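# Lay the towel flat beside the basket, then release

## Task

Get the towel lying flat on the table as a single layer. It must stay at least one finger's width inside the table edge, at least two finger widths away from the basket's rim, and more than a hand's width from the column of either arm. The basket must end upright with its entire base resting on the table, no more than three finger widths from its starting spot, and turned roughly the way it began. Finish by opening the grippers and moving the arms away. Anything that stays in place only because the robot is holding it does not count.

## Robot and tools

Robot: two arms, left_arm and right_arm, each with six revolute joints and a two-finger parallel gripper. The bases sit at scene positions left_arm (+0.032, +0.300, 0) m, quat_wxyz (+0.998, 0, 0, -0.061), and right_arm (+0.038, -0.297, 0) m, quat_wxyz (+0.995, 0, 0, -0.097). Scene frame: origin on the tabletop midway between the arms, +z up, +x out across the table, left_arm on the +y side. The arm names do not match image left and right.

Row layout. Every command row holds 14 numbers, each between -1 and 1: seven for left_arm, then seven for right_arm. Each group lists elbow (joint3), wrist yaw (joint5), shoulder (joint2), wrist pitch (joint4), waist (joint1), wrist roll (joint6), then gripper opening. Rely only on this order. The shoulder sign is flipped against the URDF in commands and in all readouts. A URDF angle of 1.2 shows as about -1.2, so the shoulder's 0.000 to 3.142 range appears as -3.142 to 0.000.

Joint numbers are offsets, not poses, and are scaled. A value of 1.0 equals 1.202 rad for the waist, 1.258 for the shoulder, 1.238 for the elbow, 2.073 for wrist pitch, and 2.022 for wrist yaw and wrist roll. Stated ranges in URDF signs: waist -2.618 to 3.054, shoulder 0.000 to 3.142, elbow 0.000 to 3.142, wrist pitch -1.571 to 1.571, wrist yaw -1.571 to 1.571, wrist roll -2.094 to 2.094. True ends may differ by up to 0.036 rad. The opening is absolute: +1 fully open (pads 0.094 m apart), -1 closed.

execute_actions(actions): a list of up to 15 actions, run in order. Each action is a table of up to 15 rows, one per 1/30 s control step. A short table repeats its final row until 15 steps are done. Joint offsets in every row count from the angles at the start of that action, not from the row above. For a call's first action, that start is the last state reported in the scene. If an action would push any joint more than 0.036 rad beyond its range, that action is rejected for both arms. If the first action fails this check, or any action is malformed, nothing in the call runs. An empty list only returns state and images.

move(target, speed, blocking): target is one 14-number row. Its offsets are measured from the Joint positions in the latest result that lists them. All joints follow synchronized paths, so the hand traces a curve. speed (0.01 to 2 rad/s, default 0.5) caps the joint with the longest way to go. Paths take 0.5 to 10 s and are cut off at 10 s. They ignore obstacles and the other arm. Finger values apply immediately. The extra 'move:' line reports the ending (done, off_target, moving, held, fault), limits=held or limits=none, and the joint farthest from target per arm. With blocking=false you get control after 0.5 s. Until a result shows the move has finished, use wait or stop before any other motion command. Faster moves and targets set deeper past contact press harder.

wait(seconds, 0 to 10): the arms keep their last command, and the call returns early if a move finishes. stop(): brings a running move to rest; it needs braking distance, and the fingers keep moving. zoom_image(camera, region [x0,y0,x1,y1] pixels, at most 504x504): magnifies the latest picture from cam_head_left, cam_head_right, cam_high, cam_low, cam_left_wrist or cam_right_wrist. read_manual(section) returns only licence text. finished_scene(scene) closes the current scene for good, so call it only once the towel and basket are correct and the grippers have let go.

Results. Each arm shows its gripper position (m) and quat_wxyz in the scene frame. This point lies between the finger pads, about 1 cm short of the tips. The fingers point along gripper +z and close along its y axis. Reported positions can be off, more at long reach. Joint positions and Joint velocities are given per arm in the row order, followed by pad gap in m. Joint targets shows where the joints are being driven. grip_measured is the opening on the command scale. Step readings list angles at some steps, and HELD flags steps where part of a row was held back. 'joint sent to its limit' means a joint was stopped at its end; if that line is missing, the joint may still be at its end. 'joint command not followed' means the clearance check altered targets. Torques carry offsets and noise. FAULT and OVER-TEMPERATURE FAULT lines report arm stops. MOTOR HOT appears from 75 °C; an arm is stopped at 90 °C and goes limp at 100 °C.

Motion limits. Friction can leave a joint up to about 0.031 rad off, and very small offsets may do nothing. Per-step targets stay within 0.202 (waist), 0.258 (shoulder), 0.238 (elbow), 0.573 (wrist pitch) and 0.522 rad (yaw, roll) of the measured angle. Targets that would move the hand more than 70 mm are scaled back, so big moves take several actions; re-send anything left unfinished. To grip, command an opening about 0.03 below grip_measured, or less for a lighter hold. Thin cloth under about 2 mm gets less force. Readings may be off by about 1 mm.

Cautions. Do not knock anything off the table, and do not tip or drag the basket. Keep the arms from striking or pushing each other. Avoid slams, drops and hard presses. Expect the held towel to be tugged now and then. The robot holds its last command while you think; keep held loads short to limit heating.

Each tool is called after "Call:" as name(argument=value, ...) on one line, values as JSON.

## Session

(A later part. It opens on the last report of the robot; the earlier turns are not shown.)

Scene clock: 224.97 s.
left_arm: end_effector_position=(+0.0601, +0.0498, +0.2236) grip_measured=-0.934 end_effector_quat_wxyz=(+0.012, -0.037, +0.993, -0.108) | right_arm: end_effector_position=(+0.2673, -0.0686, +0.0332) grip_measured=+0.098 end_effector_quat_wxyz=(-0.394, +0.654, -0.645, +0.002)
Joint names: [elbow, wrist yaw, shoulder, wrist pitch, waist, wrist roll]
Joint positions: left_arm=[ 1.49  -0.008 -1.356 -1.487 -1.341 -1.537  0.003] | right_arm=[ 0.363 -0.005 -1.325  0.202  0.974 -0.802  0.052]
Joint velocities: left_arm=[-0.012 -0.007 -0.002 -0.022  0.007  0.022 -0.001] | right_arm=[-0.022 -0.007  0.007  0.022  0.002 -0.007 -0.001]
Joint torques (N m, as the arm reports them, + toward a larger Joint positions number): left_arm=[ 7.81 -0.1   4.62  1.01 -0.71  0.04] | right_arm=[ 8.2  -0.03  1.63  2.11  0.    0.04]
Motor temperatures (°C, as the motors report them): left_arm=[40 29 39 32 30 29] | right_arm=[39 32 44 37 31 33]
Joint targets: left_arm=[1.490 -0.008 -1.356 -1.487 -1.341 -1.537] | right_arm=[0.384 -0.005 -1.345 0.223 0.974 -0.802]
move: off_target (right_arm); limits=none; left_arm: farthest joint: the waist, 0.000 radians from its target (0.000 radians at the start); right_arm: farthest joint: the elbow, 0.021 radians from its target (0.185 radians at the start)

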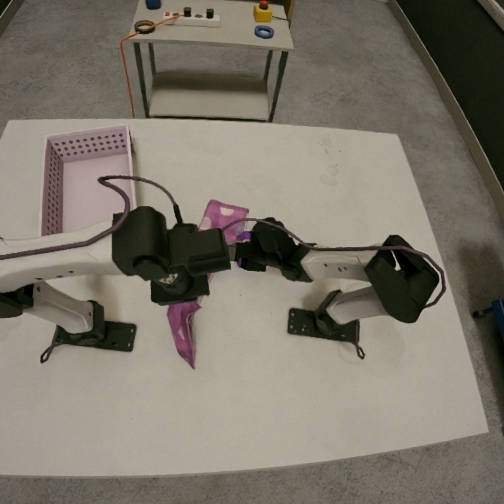

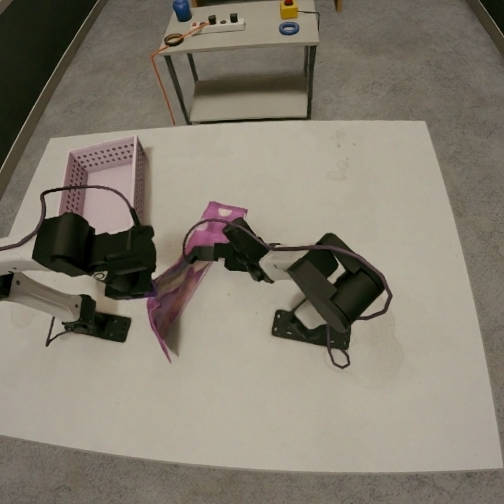

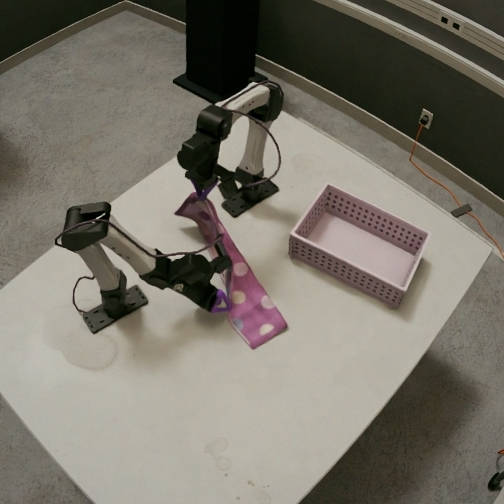

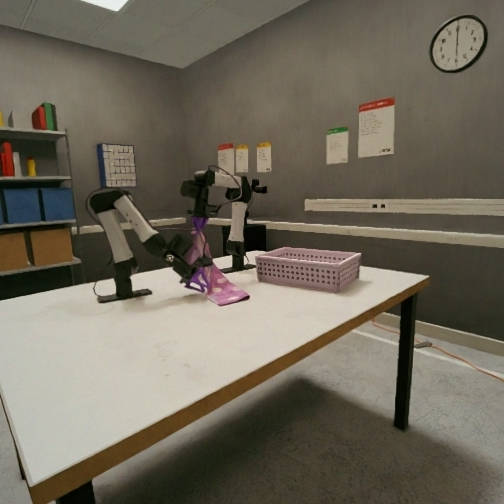

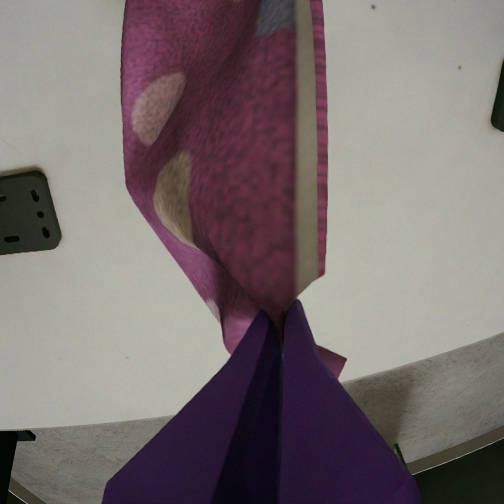

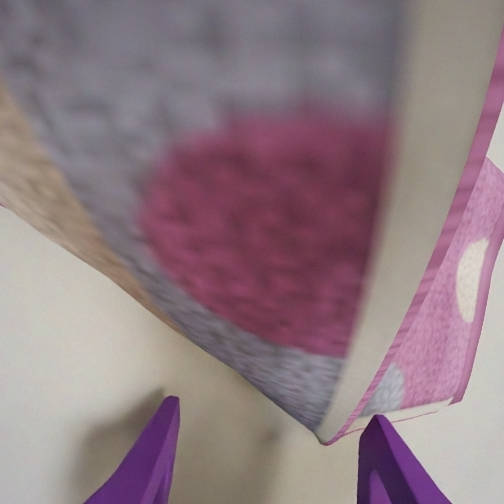

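Call:
move(target=[0,0,0,0,0,0,-1, -0.147,0,0.29,-0.085,-0.2,0,0.1])

Call:
move(target=[0,0,0,0,0,0,-1, 0,0,0,0,0,0.9,0.1], speed=1.5)

Call:
move(target=[0,0,0,0,0,0,-1, 0,0,0,0,0.22,0.47,0.1], speed=1)

Call:
move(target=[0,0,0,0,0,0,-1, 0.17,0,-0.31,0.095,0,0,0.1], speed=0.2)

Scene clock: 234.23 s.
left_arm: end_effector_position=(+0.0601, +0.0498, +0.2236) grip_measured=-0.934 end_effector_quat_wxyz=(+0.012, -0.037, +0.993, -0.108) | right_arm: end_effector_position=(+0.2679, -0.1540, +0.0363) grip_measured=+0.098 end_effector_quat_wxyz=(-0.400, +0.574, -0.713, +0.048)
Joint names: [elbow, wrist yaw, shoulder, wrist pitch, waist, wrist roll]
Joint positions: left_arm=[ 1.49  -0.008 -1.356 -1.487 -1.341 -1.537  0.003] | right_arm=[ 0.198 -0.005 -0.981  0.041  0.745 -0.802  0.052]
Joint velocities: left_arm=[-0.002 -0.051  0.002  0.007 -0.012  0.037 -0.   ] | right_arm=[ 0.007  0.037 -0.017 -0.007 -0.007  0.022  0.001]
Joint torques (N m, as the arm reports them, + toward a larger Joint positions number): left_arm=[ 7.81 -0.1   4.61  1.01 -0.71  0.04] | right_arm=[ 5.96 -0.03  2.19  1.72 -0.78  0.05]
Motor temperatures (°C, as the motors report them): left_arm=[40 29 38 32 30 29] | right_arm=[40 32 42 38 31 33]
Joint targets: left_arm=[1.490 -0.008 -1.356 -1.488 -1.341 -1.537] | right_arm=[0.181 -0.005 -0.960 0.025 0.734 -0.802]
move: off_target (right_arm); limits=none; left_arm: farthest joint: the waist, 0.000 radians from its target (0.000 radians at the start); right_arm: farthest joint: the shoulder, 0.021 radians from its target (0.365 radians at the start)

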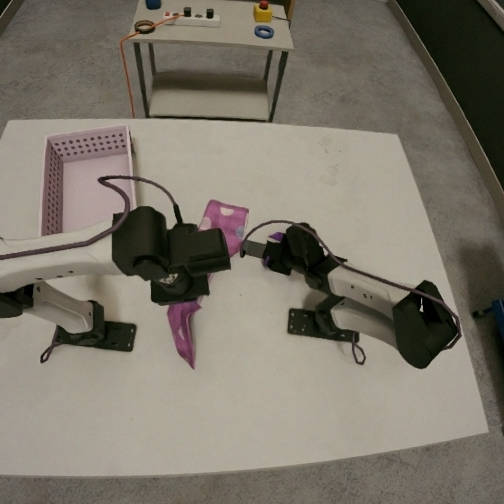

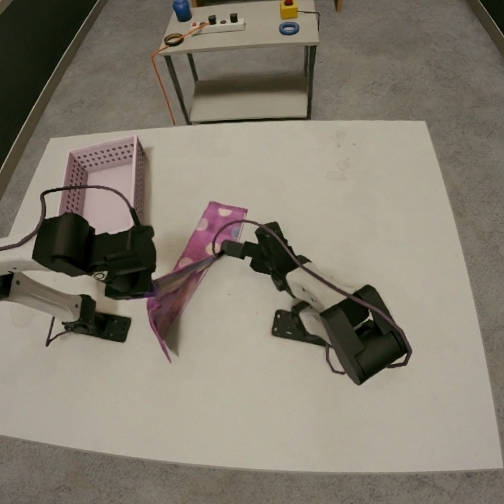

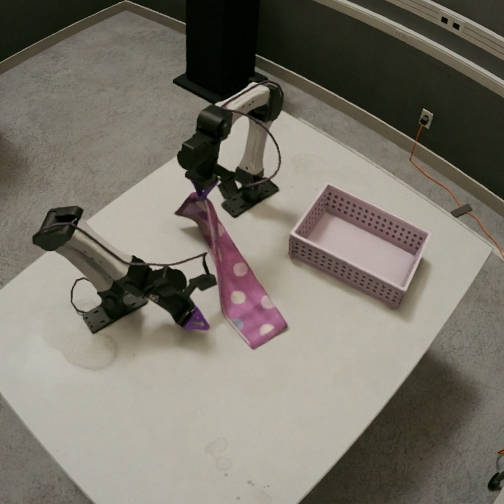

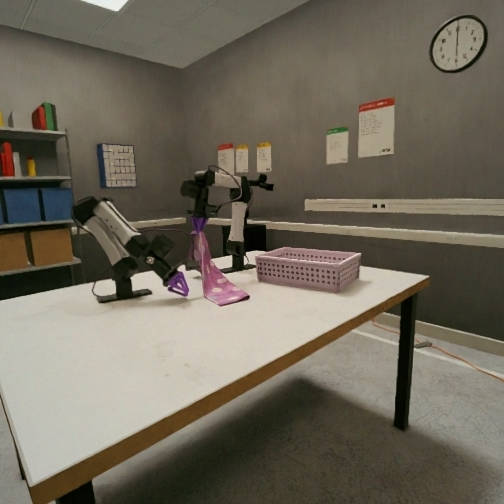

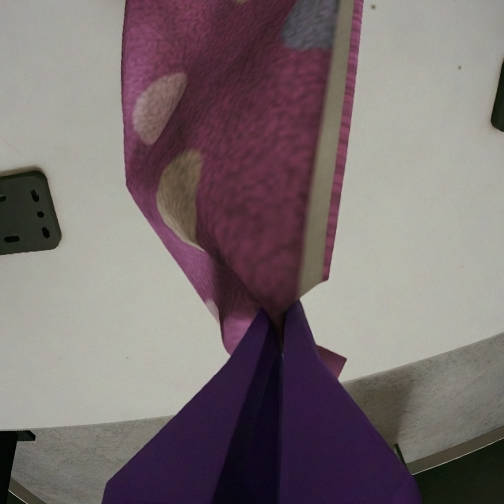

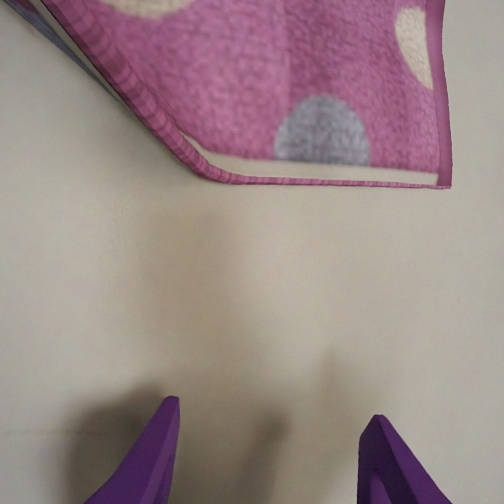

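Scene clock: 236.53 s.
left_arm: end_effector_position=(+0.0601, +0.0498, +0.2236) grip_measured=-0.934 end_effector_quat_wxyz=(+0.012, -0.037, +0.993, -0.108) | right_arm: end_effector_position=(+0.2679, -0.1540, +0.0363) grip_measured=+0.098 end_effector_quat_wxyz=(+0.284, +0.207, +0.892, +0.285)
Joint names: [elbow, wrist yaw, shoulder, wrist pitch, waist, wrist roll]
Joint positions: left_arm=[ 1.49  -0.008 -1.356 -1.487 -1.341 -1.537  0.003] | right_arm=[ 0.198 -0.005 -0.981  0.041  0.745  1.01   0.052]
Joint velocities: left_arm=[ 0.022 -0.051  0.007 -0.051  0.007  0.007 -0.001] | right_arm=[ 0.002 -0.022  0.002 -0.007  0.002  0.037  0.001]
Joint torques (N m, as the arm reports them, + toward a larger Joint positions number): left_arm=[ 7.81 -0.1   4.62  1.01 -0.69  0.04] | right_arm=[7.24 0.06 0.84 1.89 0.02 0.04]
Motor temperatures (°C, as the motors report them): left_arm=[40 29 38 32 30 29] | right_arm=[40 32 42 39 31 33]
Joint targets: left_arm=[1.490 -0.008 -1.356 -1.487 -1.341 -1.537] | right_arm=[0.198 -0.005 -0.981 0.041 0.745 1.017]
move: done; limits=none; left_arm: farthest joint: the waist, 0.000 radians from its target (0.000 radians at the start); right_arm: farthest joint: the wrist roll, 0.007 radians from its target (1.820 radians at the start)

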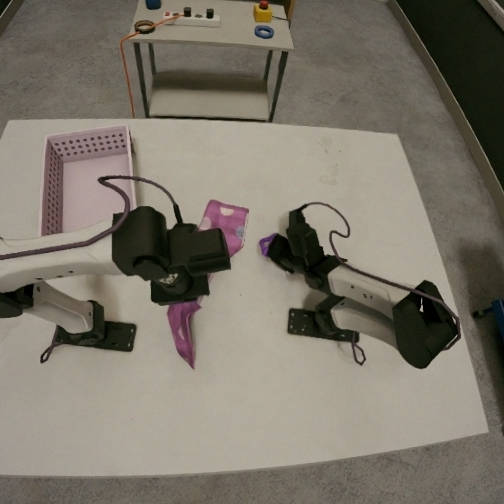

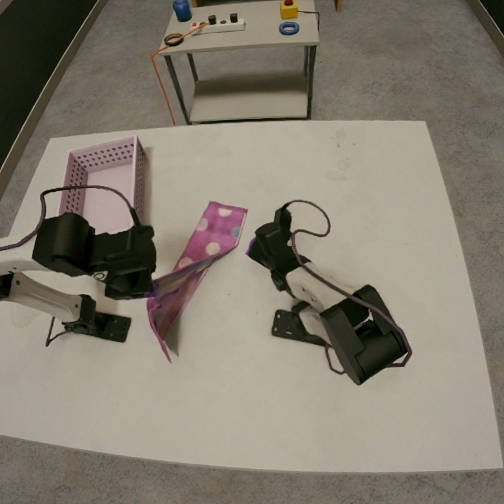

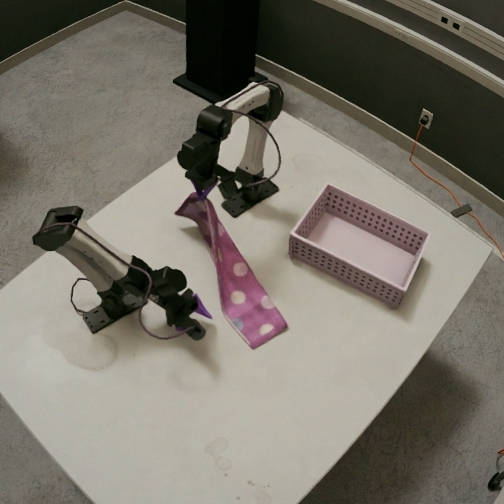

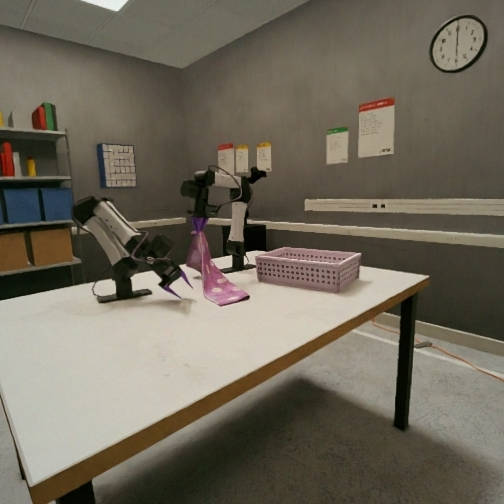

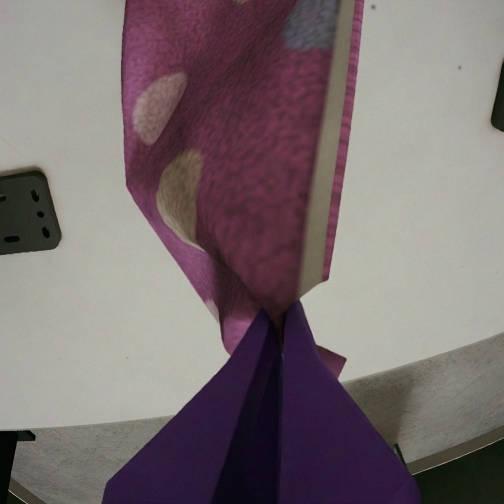

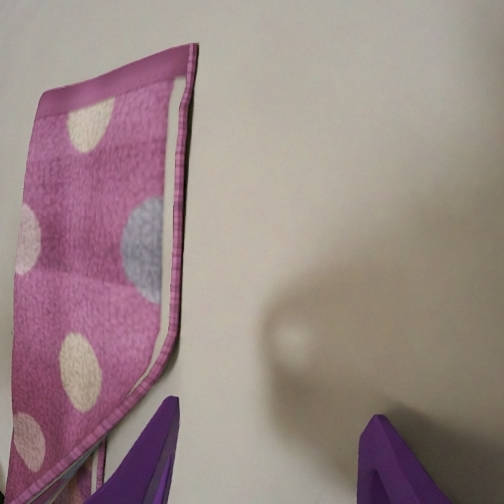

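Scene clock: 238.43 s.
left_arm: end_effector_position=(+0.0601, +0.0498, +0.2236) grip_measured=-0.934 end_effector_quat_wxyz=(+0.012, -0.037, +0.993, -0.108) | right_arm: end_effector_position=(+0.2250, -0.1012, +0.0363) grip_measured=+0.099 end_effector_quat_wxyz=(+0.074, +0.497, +0.769, +0.396)
Joint names: [elbow, wrist yaw, shoulder, wrist pitch, waist, wrist roll]
Joint positions: left_arm=[ 1.49  -0.008 -1.356 -1.487 -1.341 -1.537  0.003] | right_arm=[ 0.198 -0.005 -0.981  0.041  0.998  1.954  0.052]
Joint velocities: left_arm=[-0.007 -0.007  0.007  0.022  0.007  0.007 -0.   ] | right_arm=[-0.017 -0.095  0.002  0.022  0.007  0.037 -0.   ]
Joint torques (N m, as the arm reports them, + toward a larger Joint positions number): left_arm=[ 7.82 -0.1   4.61  1.01 -0.7   0.04] | right_arm=[ 7.19  0.07  0.79  1.82  0.83 -0.01]
Motor temperatures (°C, as the motors report them): left_arm=[40 29 38 32 30 29] | right_arm=[40 32 41 39 31 33]
Joint targets: left_arm=[1.490 -0.008 -1.356 -1.487 -1.341 -1.537] | right_arm=[0.198 -0.005 -0.981 0.041 1.010 1.961]
move: done; limits=none; left_arm: farthest joint: the waist, 0.000 radians from its target (0.000 radians at the start); right_arm: farthest joint: the waist, 0.012 radians from its target (0.264 radians at the start)

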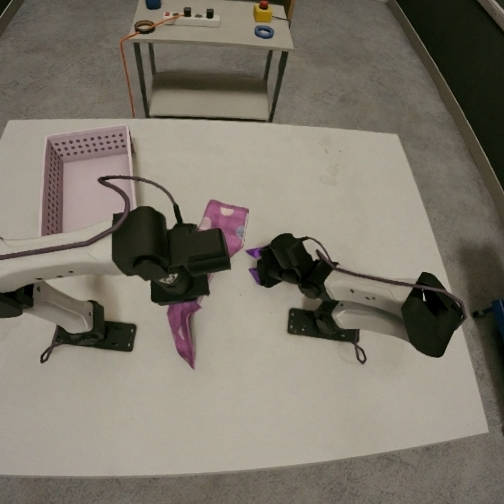

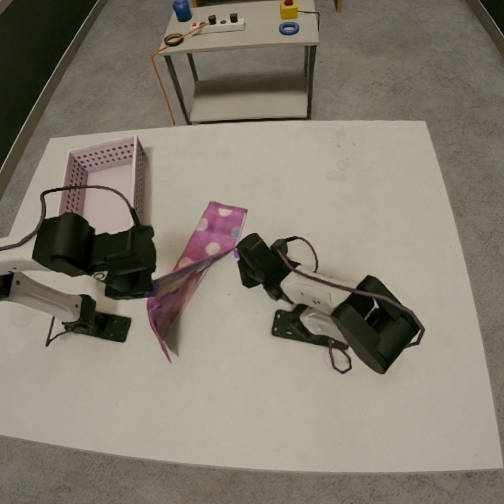

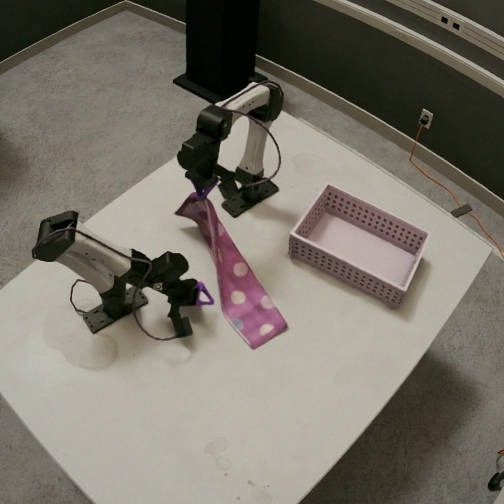

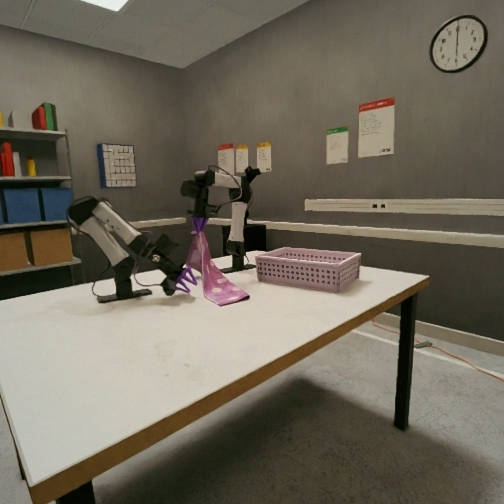

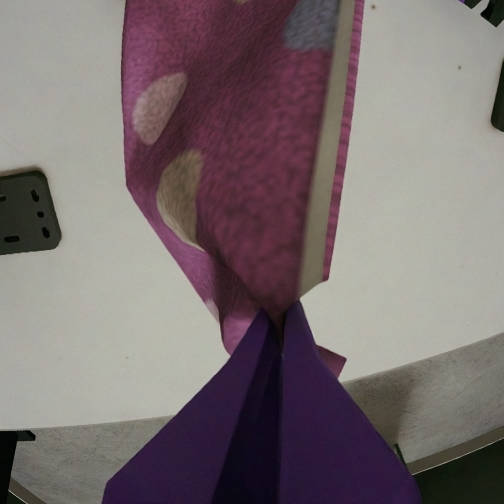

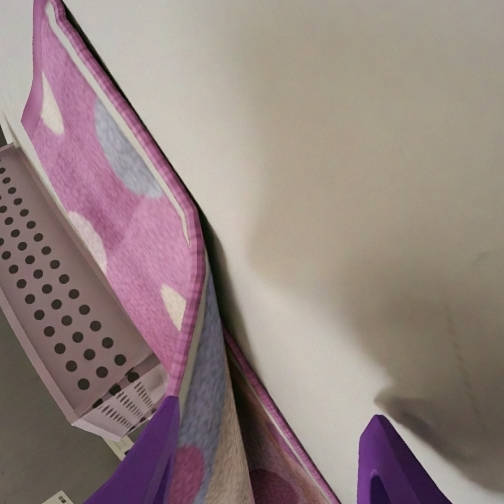

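Scene clock: 240.87 s.
left_arm: end_effector_position=(+0.0601, +0.0498, +0.2236) grip_measured=-0.934 end_effector_quat_wxyz=(+0.012, -0.037, +0.993, -0.108) | right_arm: end_effector_position=(+0.2677, -0.0569, +0.0367) grip_measured=+0.099 end_effector_quat_wxyz=(+0.074, +0.497, +0.770, +0.393)
Joint names: [elbow, wrist yaw, shoulder, wrist pitch, waist, wrist roll]
Joint positions: left_arm=[ 1.49  -0.008 -1.356 -1.487 -1.341 -1.537  0.003] | right_arm=[ 0.387 -0.005 -1.352  0.217  0.998  1.954  0.052]
Joint velocities: left_arm=[ 0.002 -0.007  0.007 -0.007  0.007  0.007  0.   ] | right_arm=[ 0.007 -0.066 -0.007 -0.022 -0.002 -0.066 -0.   ]
Joint torques (N m, as the arm reports them, + toward a larger Joint positions number): left_arm=[ 7.8  -0.1   4.62  1.01 -0.71  0.04] | right_arm=[ 8.13  0.07  1.81  2.04  0.01 -0.06]
Motor temperatures (°C, as the motors report them): left_arm=[40 29 38 32 30 29] | right_arm=[41 32 41 39 31 33]
Joint targets: left_arm=[1.490 -0.008 -1.356 -1.487 -1.341 -1.537] | right_arm=[0.408 -0.005 -1.371 0.238 0.998 1.954]
move: off_target (right_arm); limits=none; left_arm: farthest joint: the waist, 0.000 radians from its target (0.000 radians at the start); right_arm: farthest joint: the elbow, 0.022 radians from its target (0.211 radians at the start)

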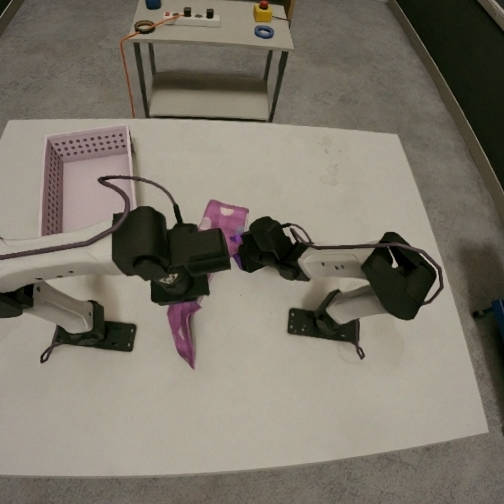

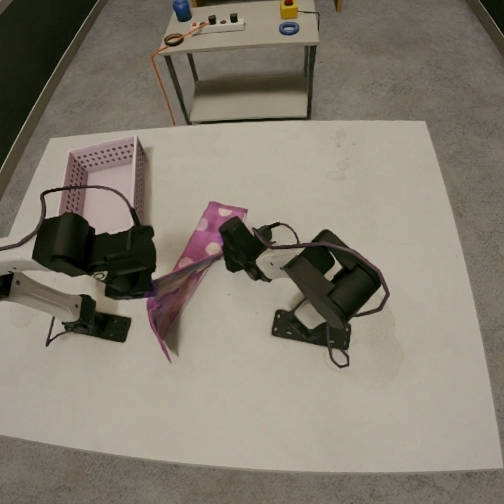

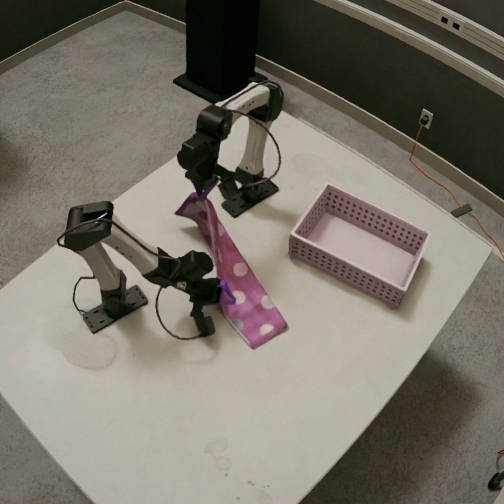

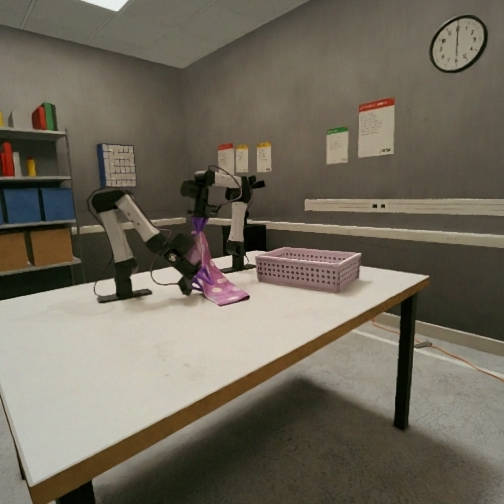

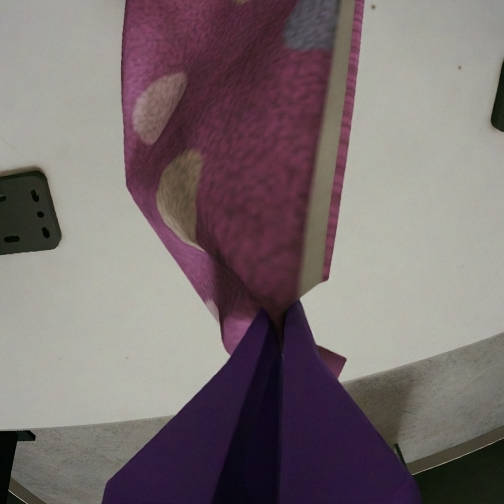

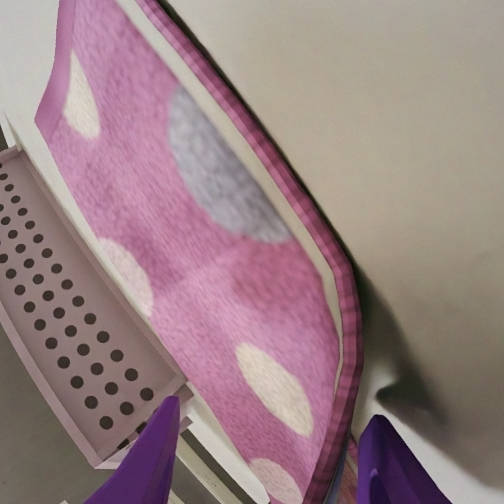

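Edge is between. Close while sliding slightly deeper.

Call:
move(target=[0,0,0,0,0,0,-1, 0.03,0,-0.06,0.012,0,0,-0.3], speed=0.1)

Call:
move(target=[0,0,0,0,0,0,-1, 0,0,0,0,0,0,-1])

Scene clock: 245.77 s.
left_arm: end_effector_position=(+0.0601, +0.0498, +0.2236) grip_measured=-0.934 end_effector_quat_wxyz=(+0.012, -0.037, +0.993, -0.108) | right_arm: end_effector_position=(+0.2691, -0.0554, +0.0263) grip_measured=-0.298 end_effector_quat_wxyz=(+0.071, +0.501, +0.775, +0.378)
Joint names: [elbow, wrist yaw, shoulder, wrist pitch, waist, wrist roll]
Joint positions: left_arm=[ 1.49  -0.008 -1.356 -1.487 -1.341 -1.537  0.003] | right_arm=[ 0.403 -0.005 -1.408  0.223  0.998  1.954  0.033]
Joint velocities: left_arm=[-0.002 -0.037  0.002  0.081 -0.012  0.007  0.   ] | right_arm=[-0.012 -0.051  0.032  0.037 -0.007  0.051 -0.   ]
Joint torques (N m, as the arm reports them, + toward a larger Joint positions number): left_arm=[ 7.8  -0.1   4.61  1.01 -0.72  0.04] | right_arm=[ 7.88  0.08  2.07  1.99  0.03 -0.06]
Motor temperatures (°C, as the motors report them): left_arm=[40 29 38 32 30 29] | right_arm=[41 32 40 40 31 33]
Joint targets: left_arm=[1.490 -0.008 -1.356 -1.487 -1.341 -1.537] | right_arm=[0.424 -0.005 -1.428 0.242 0.998 1.954]
move: off_target (right_arm); limits=none; left_arm: farthest joint: the waist, 0.000 radians from its target (0.000 radians at the start); right_arm: farthest joint: the elbow, 0.021 radians from its target (0.037 radians at the start)

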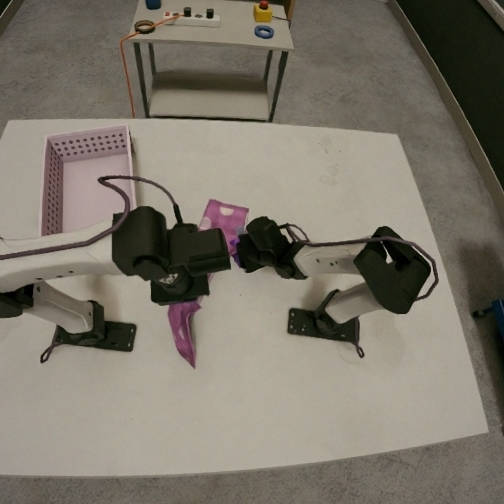

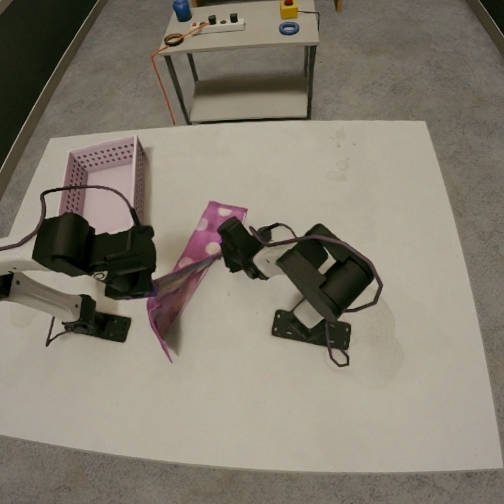

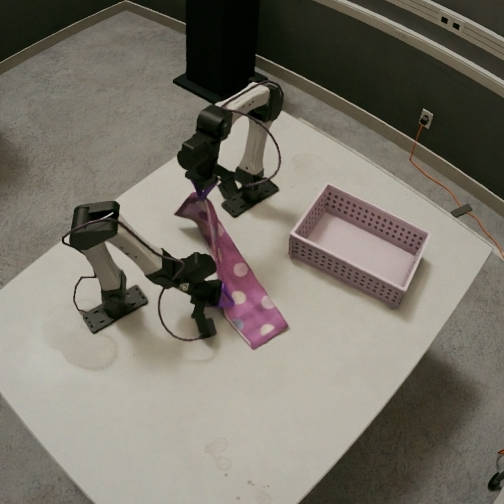

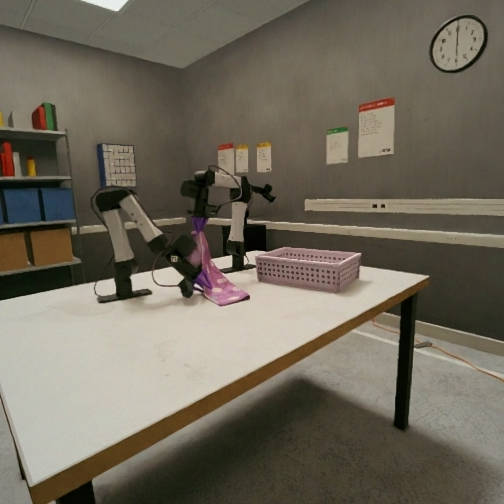

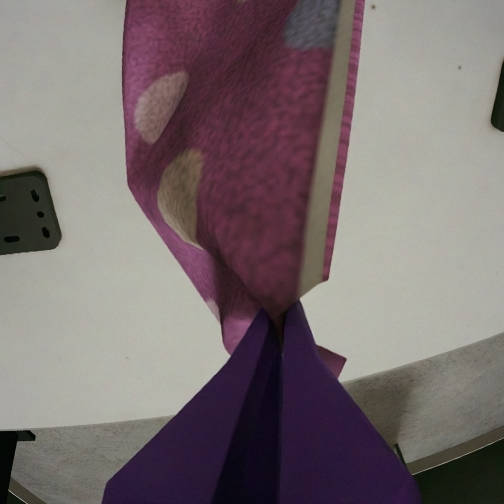

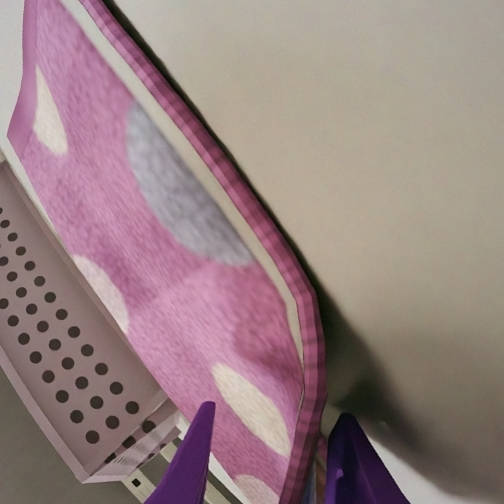

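Scene clock: 246.27 s.
left_arm: end_effector_position=(+0.0601, +0.0498, +0.2236) grip_measured=-0.934 end_effector_quat_wxyz=(+0.012, -0.037, +0.993, -0.108) | right_arm: end_effector_position=(+0.2691, -0.0554, +0.0263) grip_measured=-0.954 end_effector_quat_wxyz=(+0.071, +0.501, +0.775, +0.378)
Joint names: [elbow, wrist yaw, shoulder, wrist pitch, waist, wrist roll]
Joint positions: left_arm=[ 1.49  -0.008 -1.356 -1.487 -1.341 -1.537  0.003] | right_arm=[ 0.403 -0.005 -1.408  0.223  0.998  1.954  0.002]
Joint velocities: left_arm=[ 0.002  0.022  0.002 -0.066 -0.012 -0.051 -0.001] | right_arm=[-0.012 -0.022 -0.007 -0.007 -0.017 -0.007 -0.   ]
Joint torques (N m, as the arm reports them, + toward a larger Joint positions number): left_arm=[ 7.8  -0.1   4.6   1.01 -0.71  0.04] | right_arm=[ 6.3   0.08  3.34  1.76  0.02 -0.06]
Motor temperatures (°C, as the motors report them): left_arm=[40 29 38 32 30 29] | right_arm=[41 32 40 40 31 33]
Joint targets: left_arm=[1.490 -0.008 -1.356 -1.487 -1.341 -1.537] | right_arm=[0.403 -0.005 -1.408 0.223 0.998 1.954]
move: done; limits=none; left_arm: farthest joint: the waist, 0.000 radians from its target (0.000 radians at the start); right_arm: farthest joint: the waist, 0.000 radians from its target (0.000 radians at the start)

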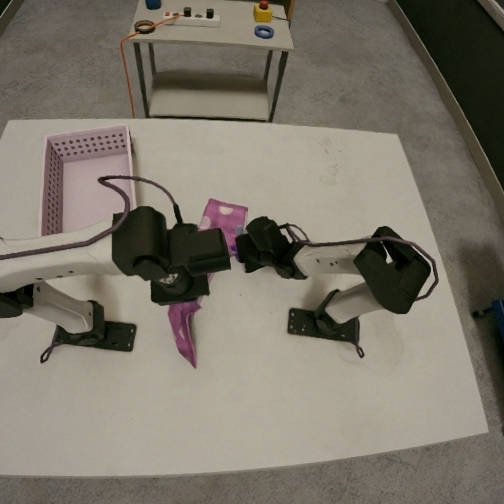

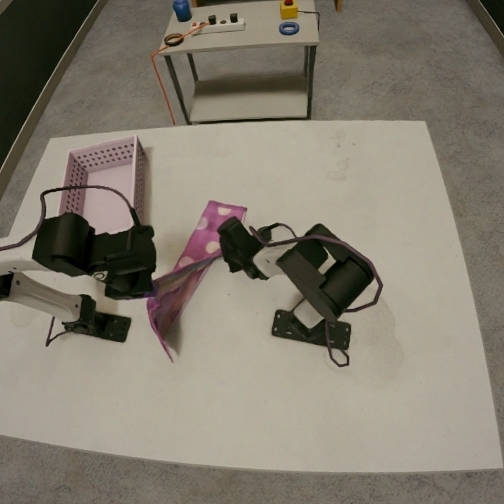

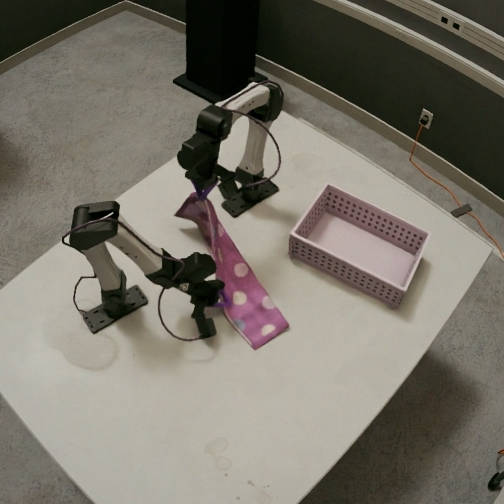

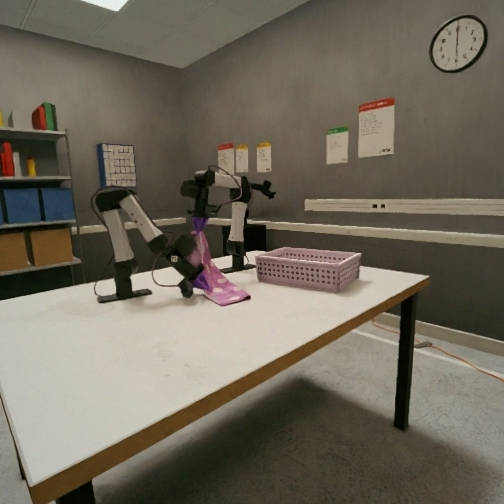

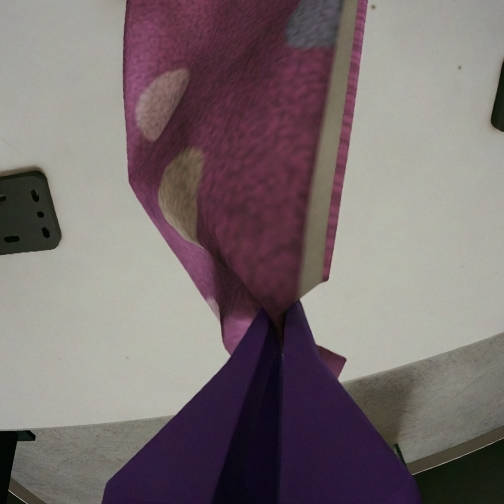

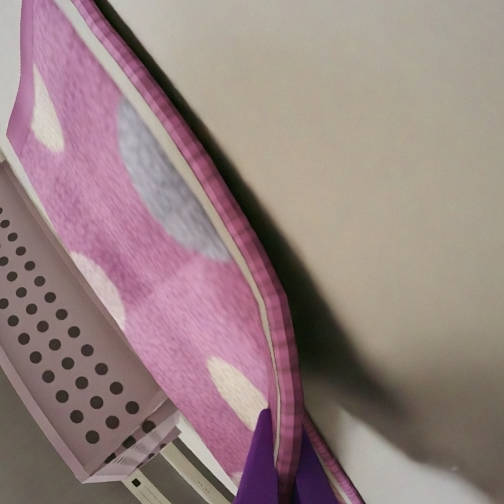

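Call:
move(target=[0.05,0,0.03,0,0,0,-1, 0.82,0,-0.02,-0.485,-0.095,-0.4,-1], speed=0.3)

Scene clock: 259.20 s.
left_arm: end_effector_position=(+0.0605, +0.0462, +0.2408) grip_measured=-0.934 end_effector_quat_wxyz=(+0.014, -0.037, +0.990, -0.139) | right_arm: end_effector_position=(+0.3410, -0.0394, +0.2583) grip_measured=-0.954 end_effector_quat_wxyz=(+0.229, +0.205, +0.900, +0.309)
Joint names: [elbow, wrist yaw, shoulder, wrist pitch, waist, wrist roll]
Joint positions: left_arm=[ 1.533 -0.008 -1.336 -1.488 -1.341 -1.537  0.003] | right_arm=[ 1.398 -0.005 -1.408 -0.772  0.895  1.151  0.002]
Joint velocities: left_arm=[ 0.012 -0.007  0.007 -0.007  0.007  0.007 -0.001] | right_arm=[-0.002 -0.051  0.002  0.037  0.002  0.007  0.   ]
Joint torques (N m, as the arm reports them, + toward a larger Joint positions number): left_arm=[ 9.19 -0.1   5.82  1.16 -0.7   0.05] | right_arm=[ 9.35  0.07  2.95  1.71 -0.78 -0.09]
Motor temperatures (°C, as the motors report them): left_arm=[41 29 38 32 30 29] | right_arm=[42 32 39 40 31 33]
Joint targets: left_arm=[1.552 -0.008 -1.318 -1.488 -1.341 -1.537] | right_arm=[1.418 -0.005 -1.433 -0.783 0.884 1.145]
move: off_target (right_arm); limits=none; left_arm: farthest joint: the elbow, 0.019 radians from its target (0.062 radians at the start); right_arm: farthest joint: the shoulder, 0.025 radians from its target (0.025 radians at the start)

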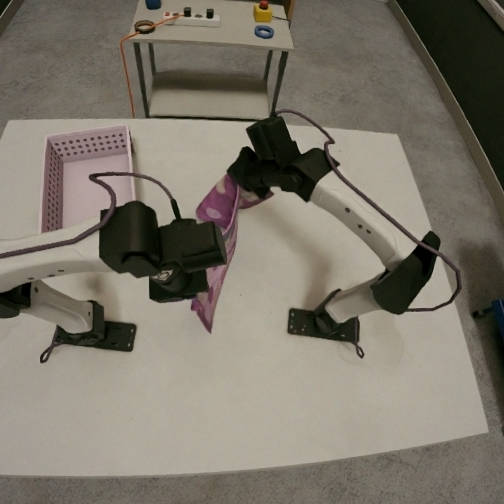

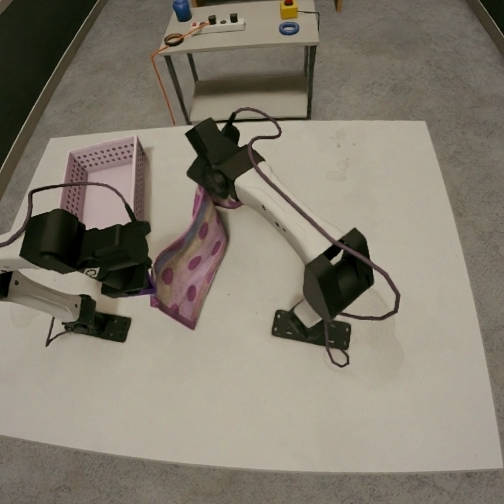

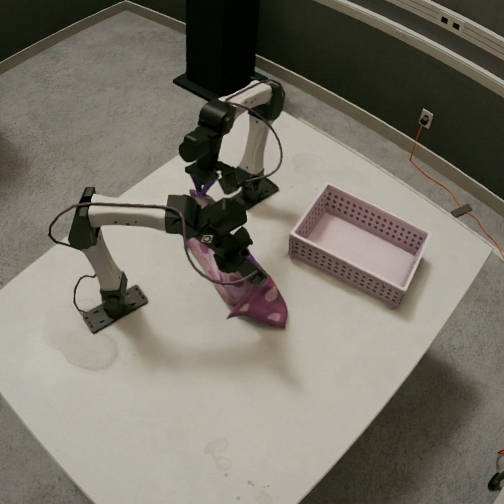

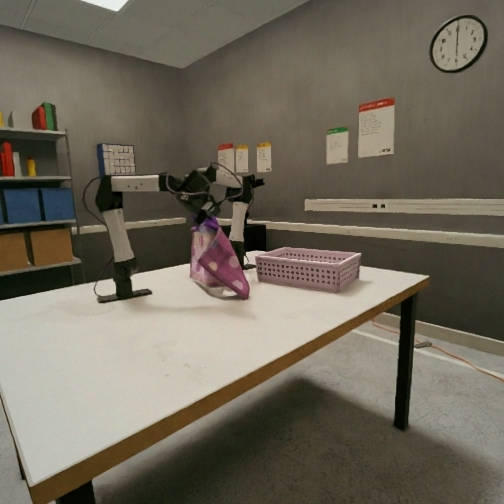

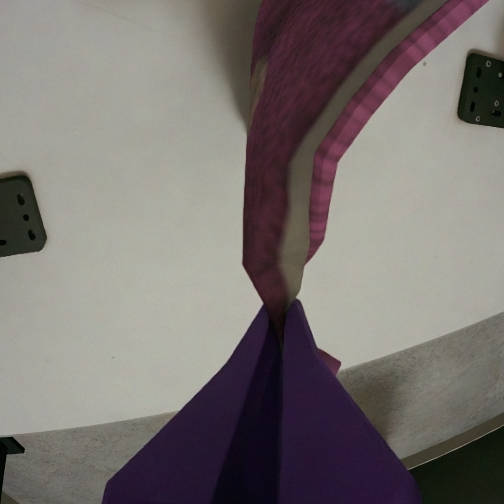

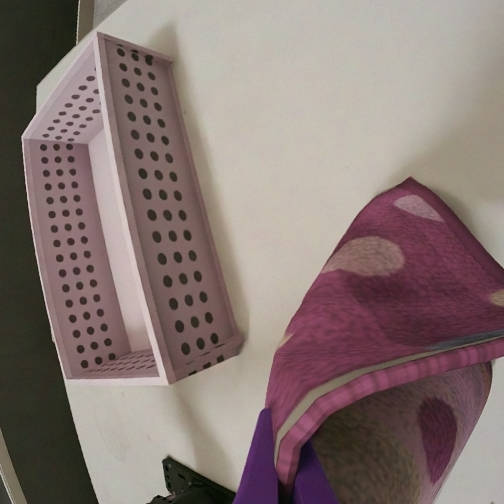

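Call:
move(target=[-0.11,0,0.16,-0.035,0.165,0.27,-1, 0.2,0,-0.22,0.01,0.053,0,-1], speed=0.3)

Scene clock: 276.33 s.
left_arm: end_effector_position=(+0.0918, +0.1060, +0.2430) grip_measured=-0.934 end_effector_quat_wxyz=(+0.065, +0.136, +0.980, -0.131) | right_arm: end_effector_position=(+0.3738, +0.0201, +0.2443) grip_measured=-0.954 end_effector_quat_wxyz=(+0.210, +0.182, +0.912, +0.300)
Joint names: [elbow, wrist yaw, shoulder, wrist pitch, waist, wrist roll]
Joint positions: left_arm=[ 1.422 -0.008 -1.149 -1.55  -1.154 -0.999  0.003] | right_arm=[ 1.621 -0.005 -1.67  -0.772  0.948  1.151  0.002]
Joint velocities: left_arm=[-0.012 -0.081  0.007  0.022  0.002  0.007  0.   ] | right_arm=[-0.007 -0.037  0.007 -0.022  0.022 -0.022  0.   ]
Joint torques (N m, as the arm reports them, + toward a larger Joint positions number): left_arm=[ 5.65 -0.08  3.47  1.15  0.14  0.12] | right_arm=[ 9.69  0.07  5.83  2.    0.79 -0.05]
Motor temperatures (°C, as the motors report them): left_arm=[41 29 38 33 30 29] | right_arm=[44 32 39 41 31 33]
Joint targets: left_arm=[1.397 -0.008 -1.135 -1.560 -1.143 -0.991] | right_arm=[1.646 -0.005 -1.684 -0.751 0.959 1.151]
move: off_target (left_arm, right_arm); limits=none; left_arm: farthest joint: the elbow, 0.026 radians from its target (0.137 radians at the start); right_arm: farthest joint: the elbow, 0.024 radians from its target (0.248 radians at the start)

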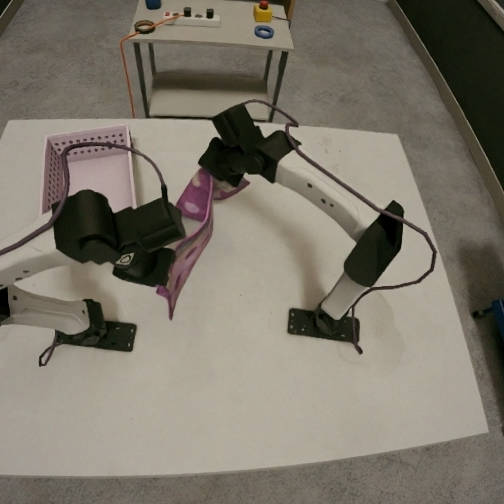

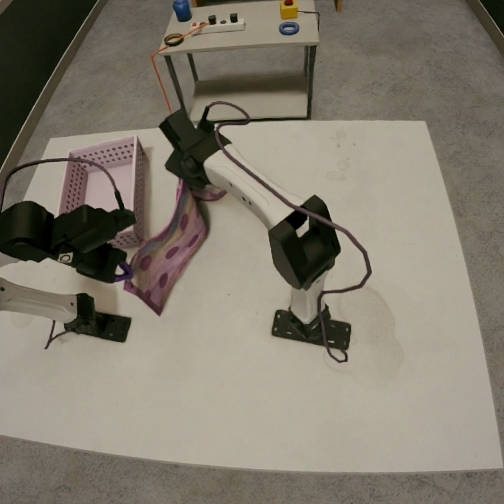

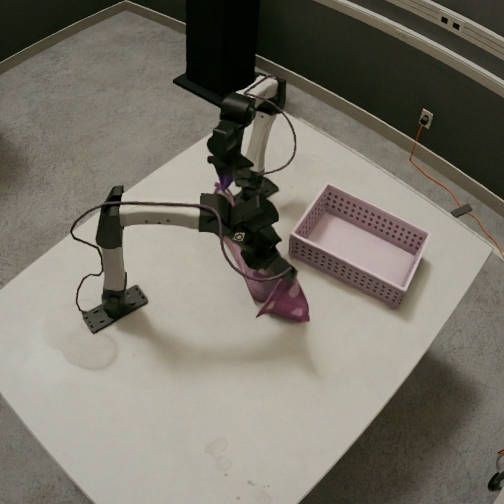

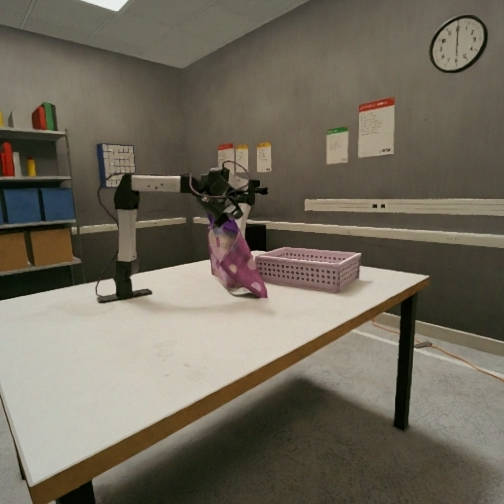

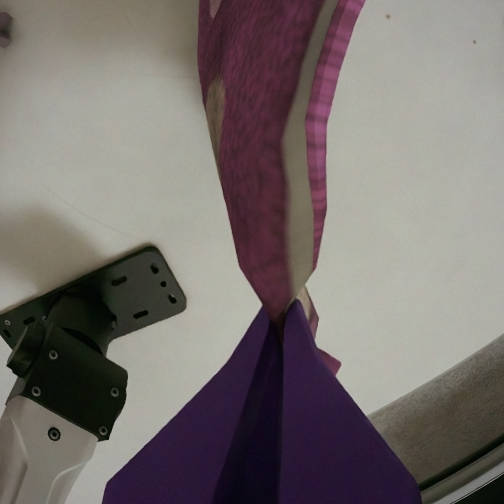

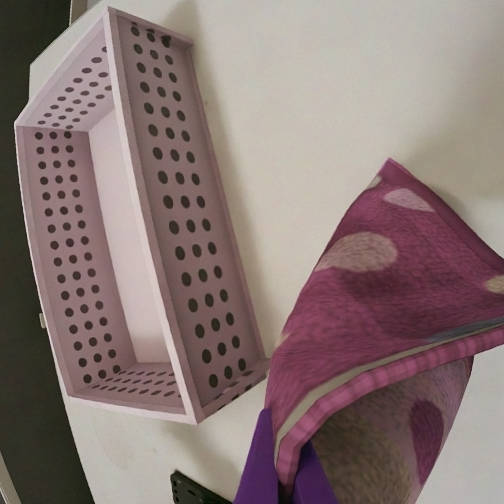

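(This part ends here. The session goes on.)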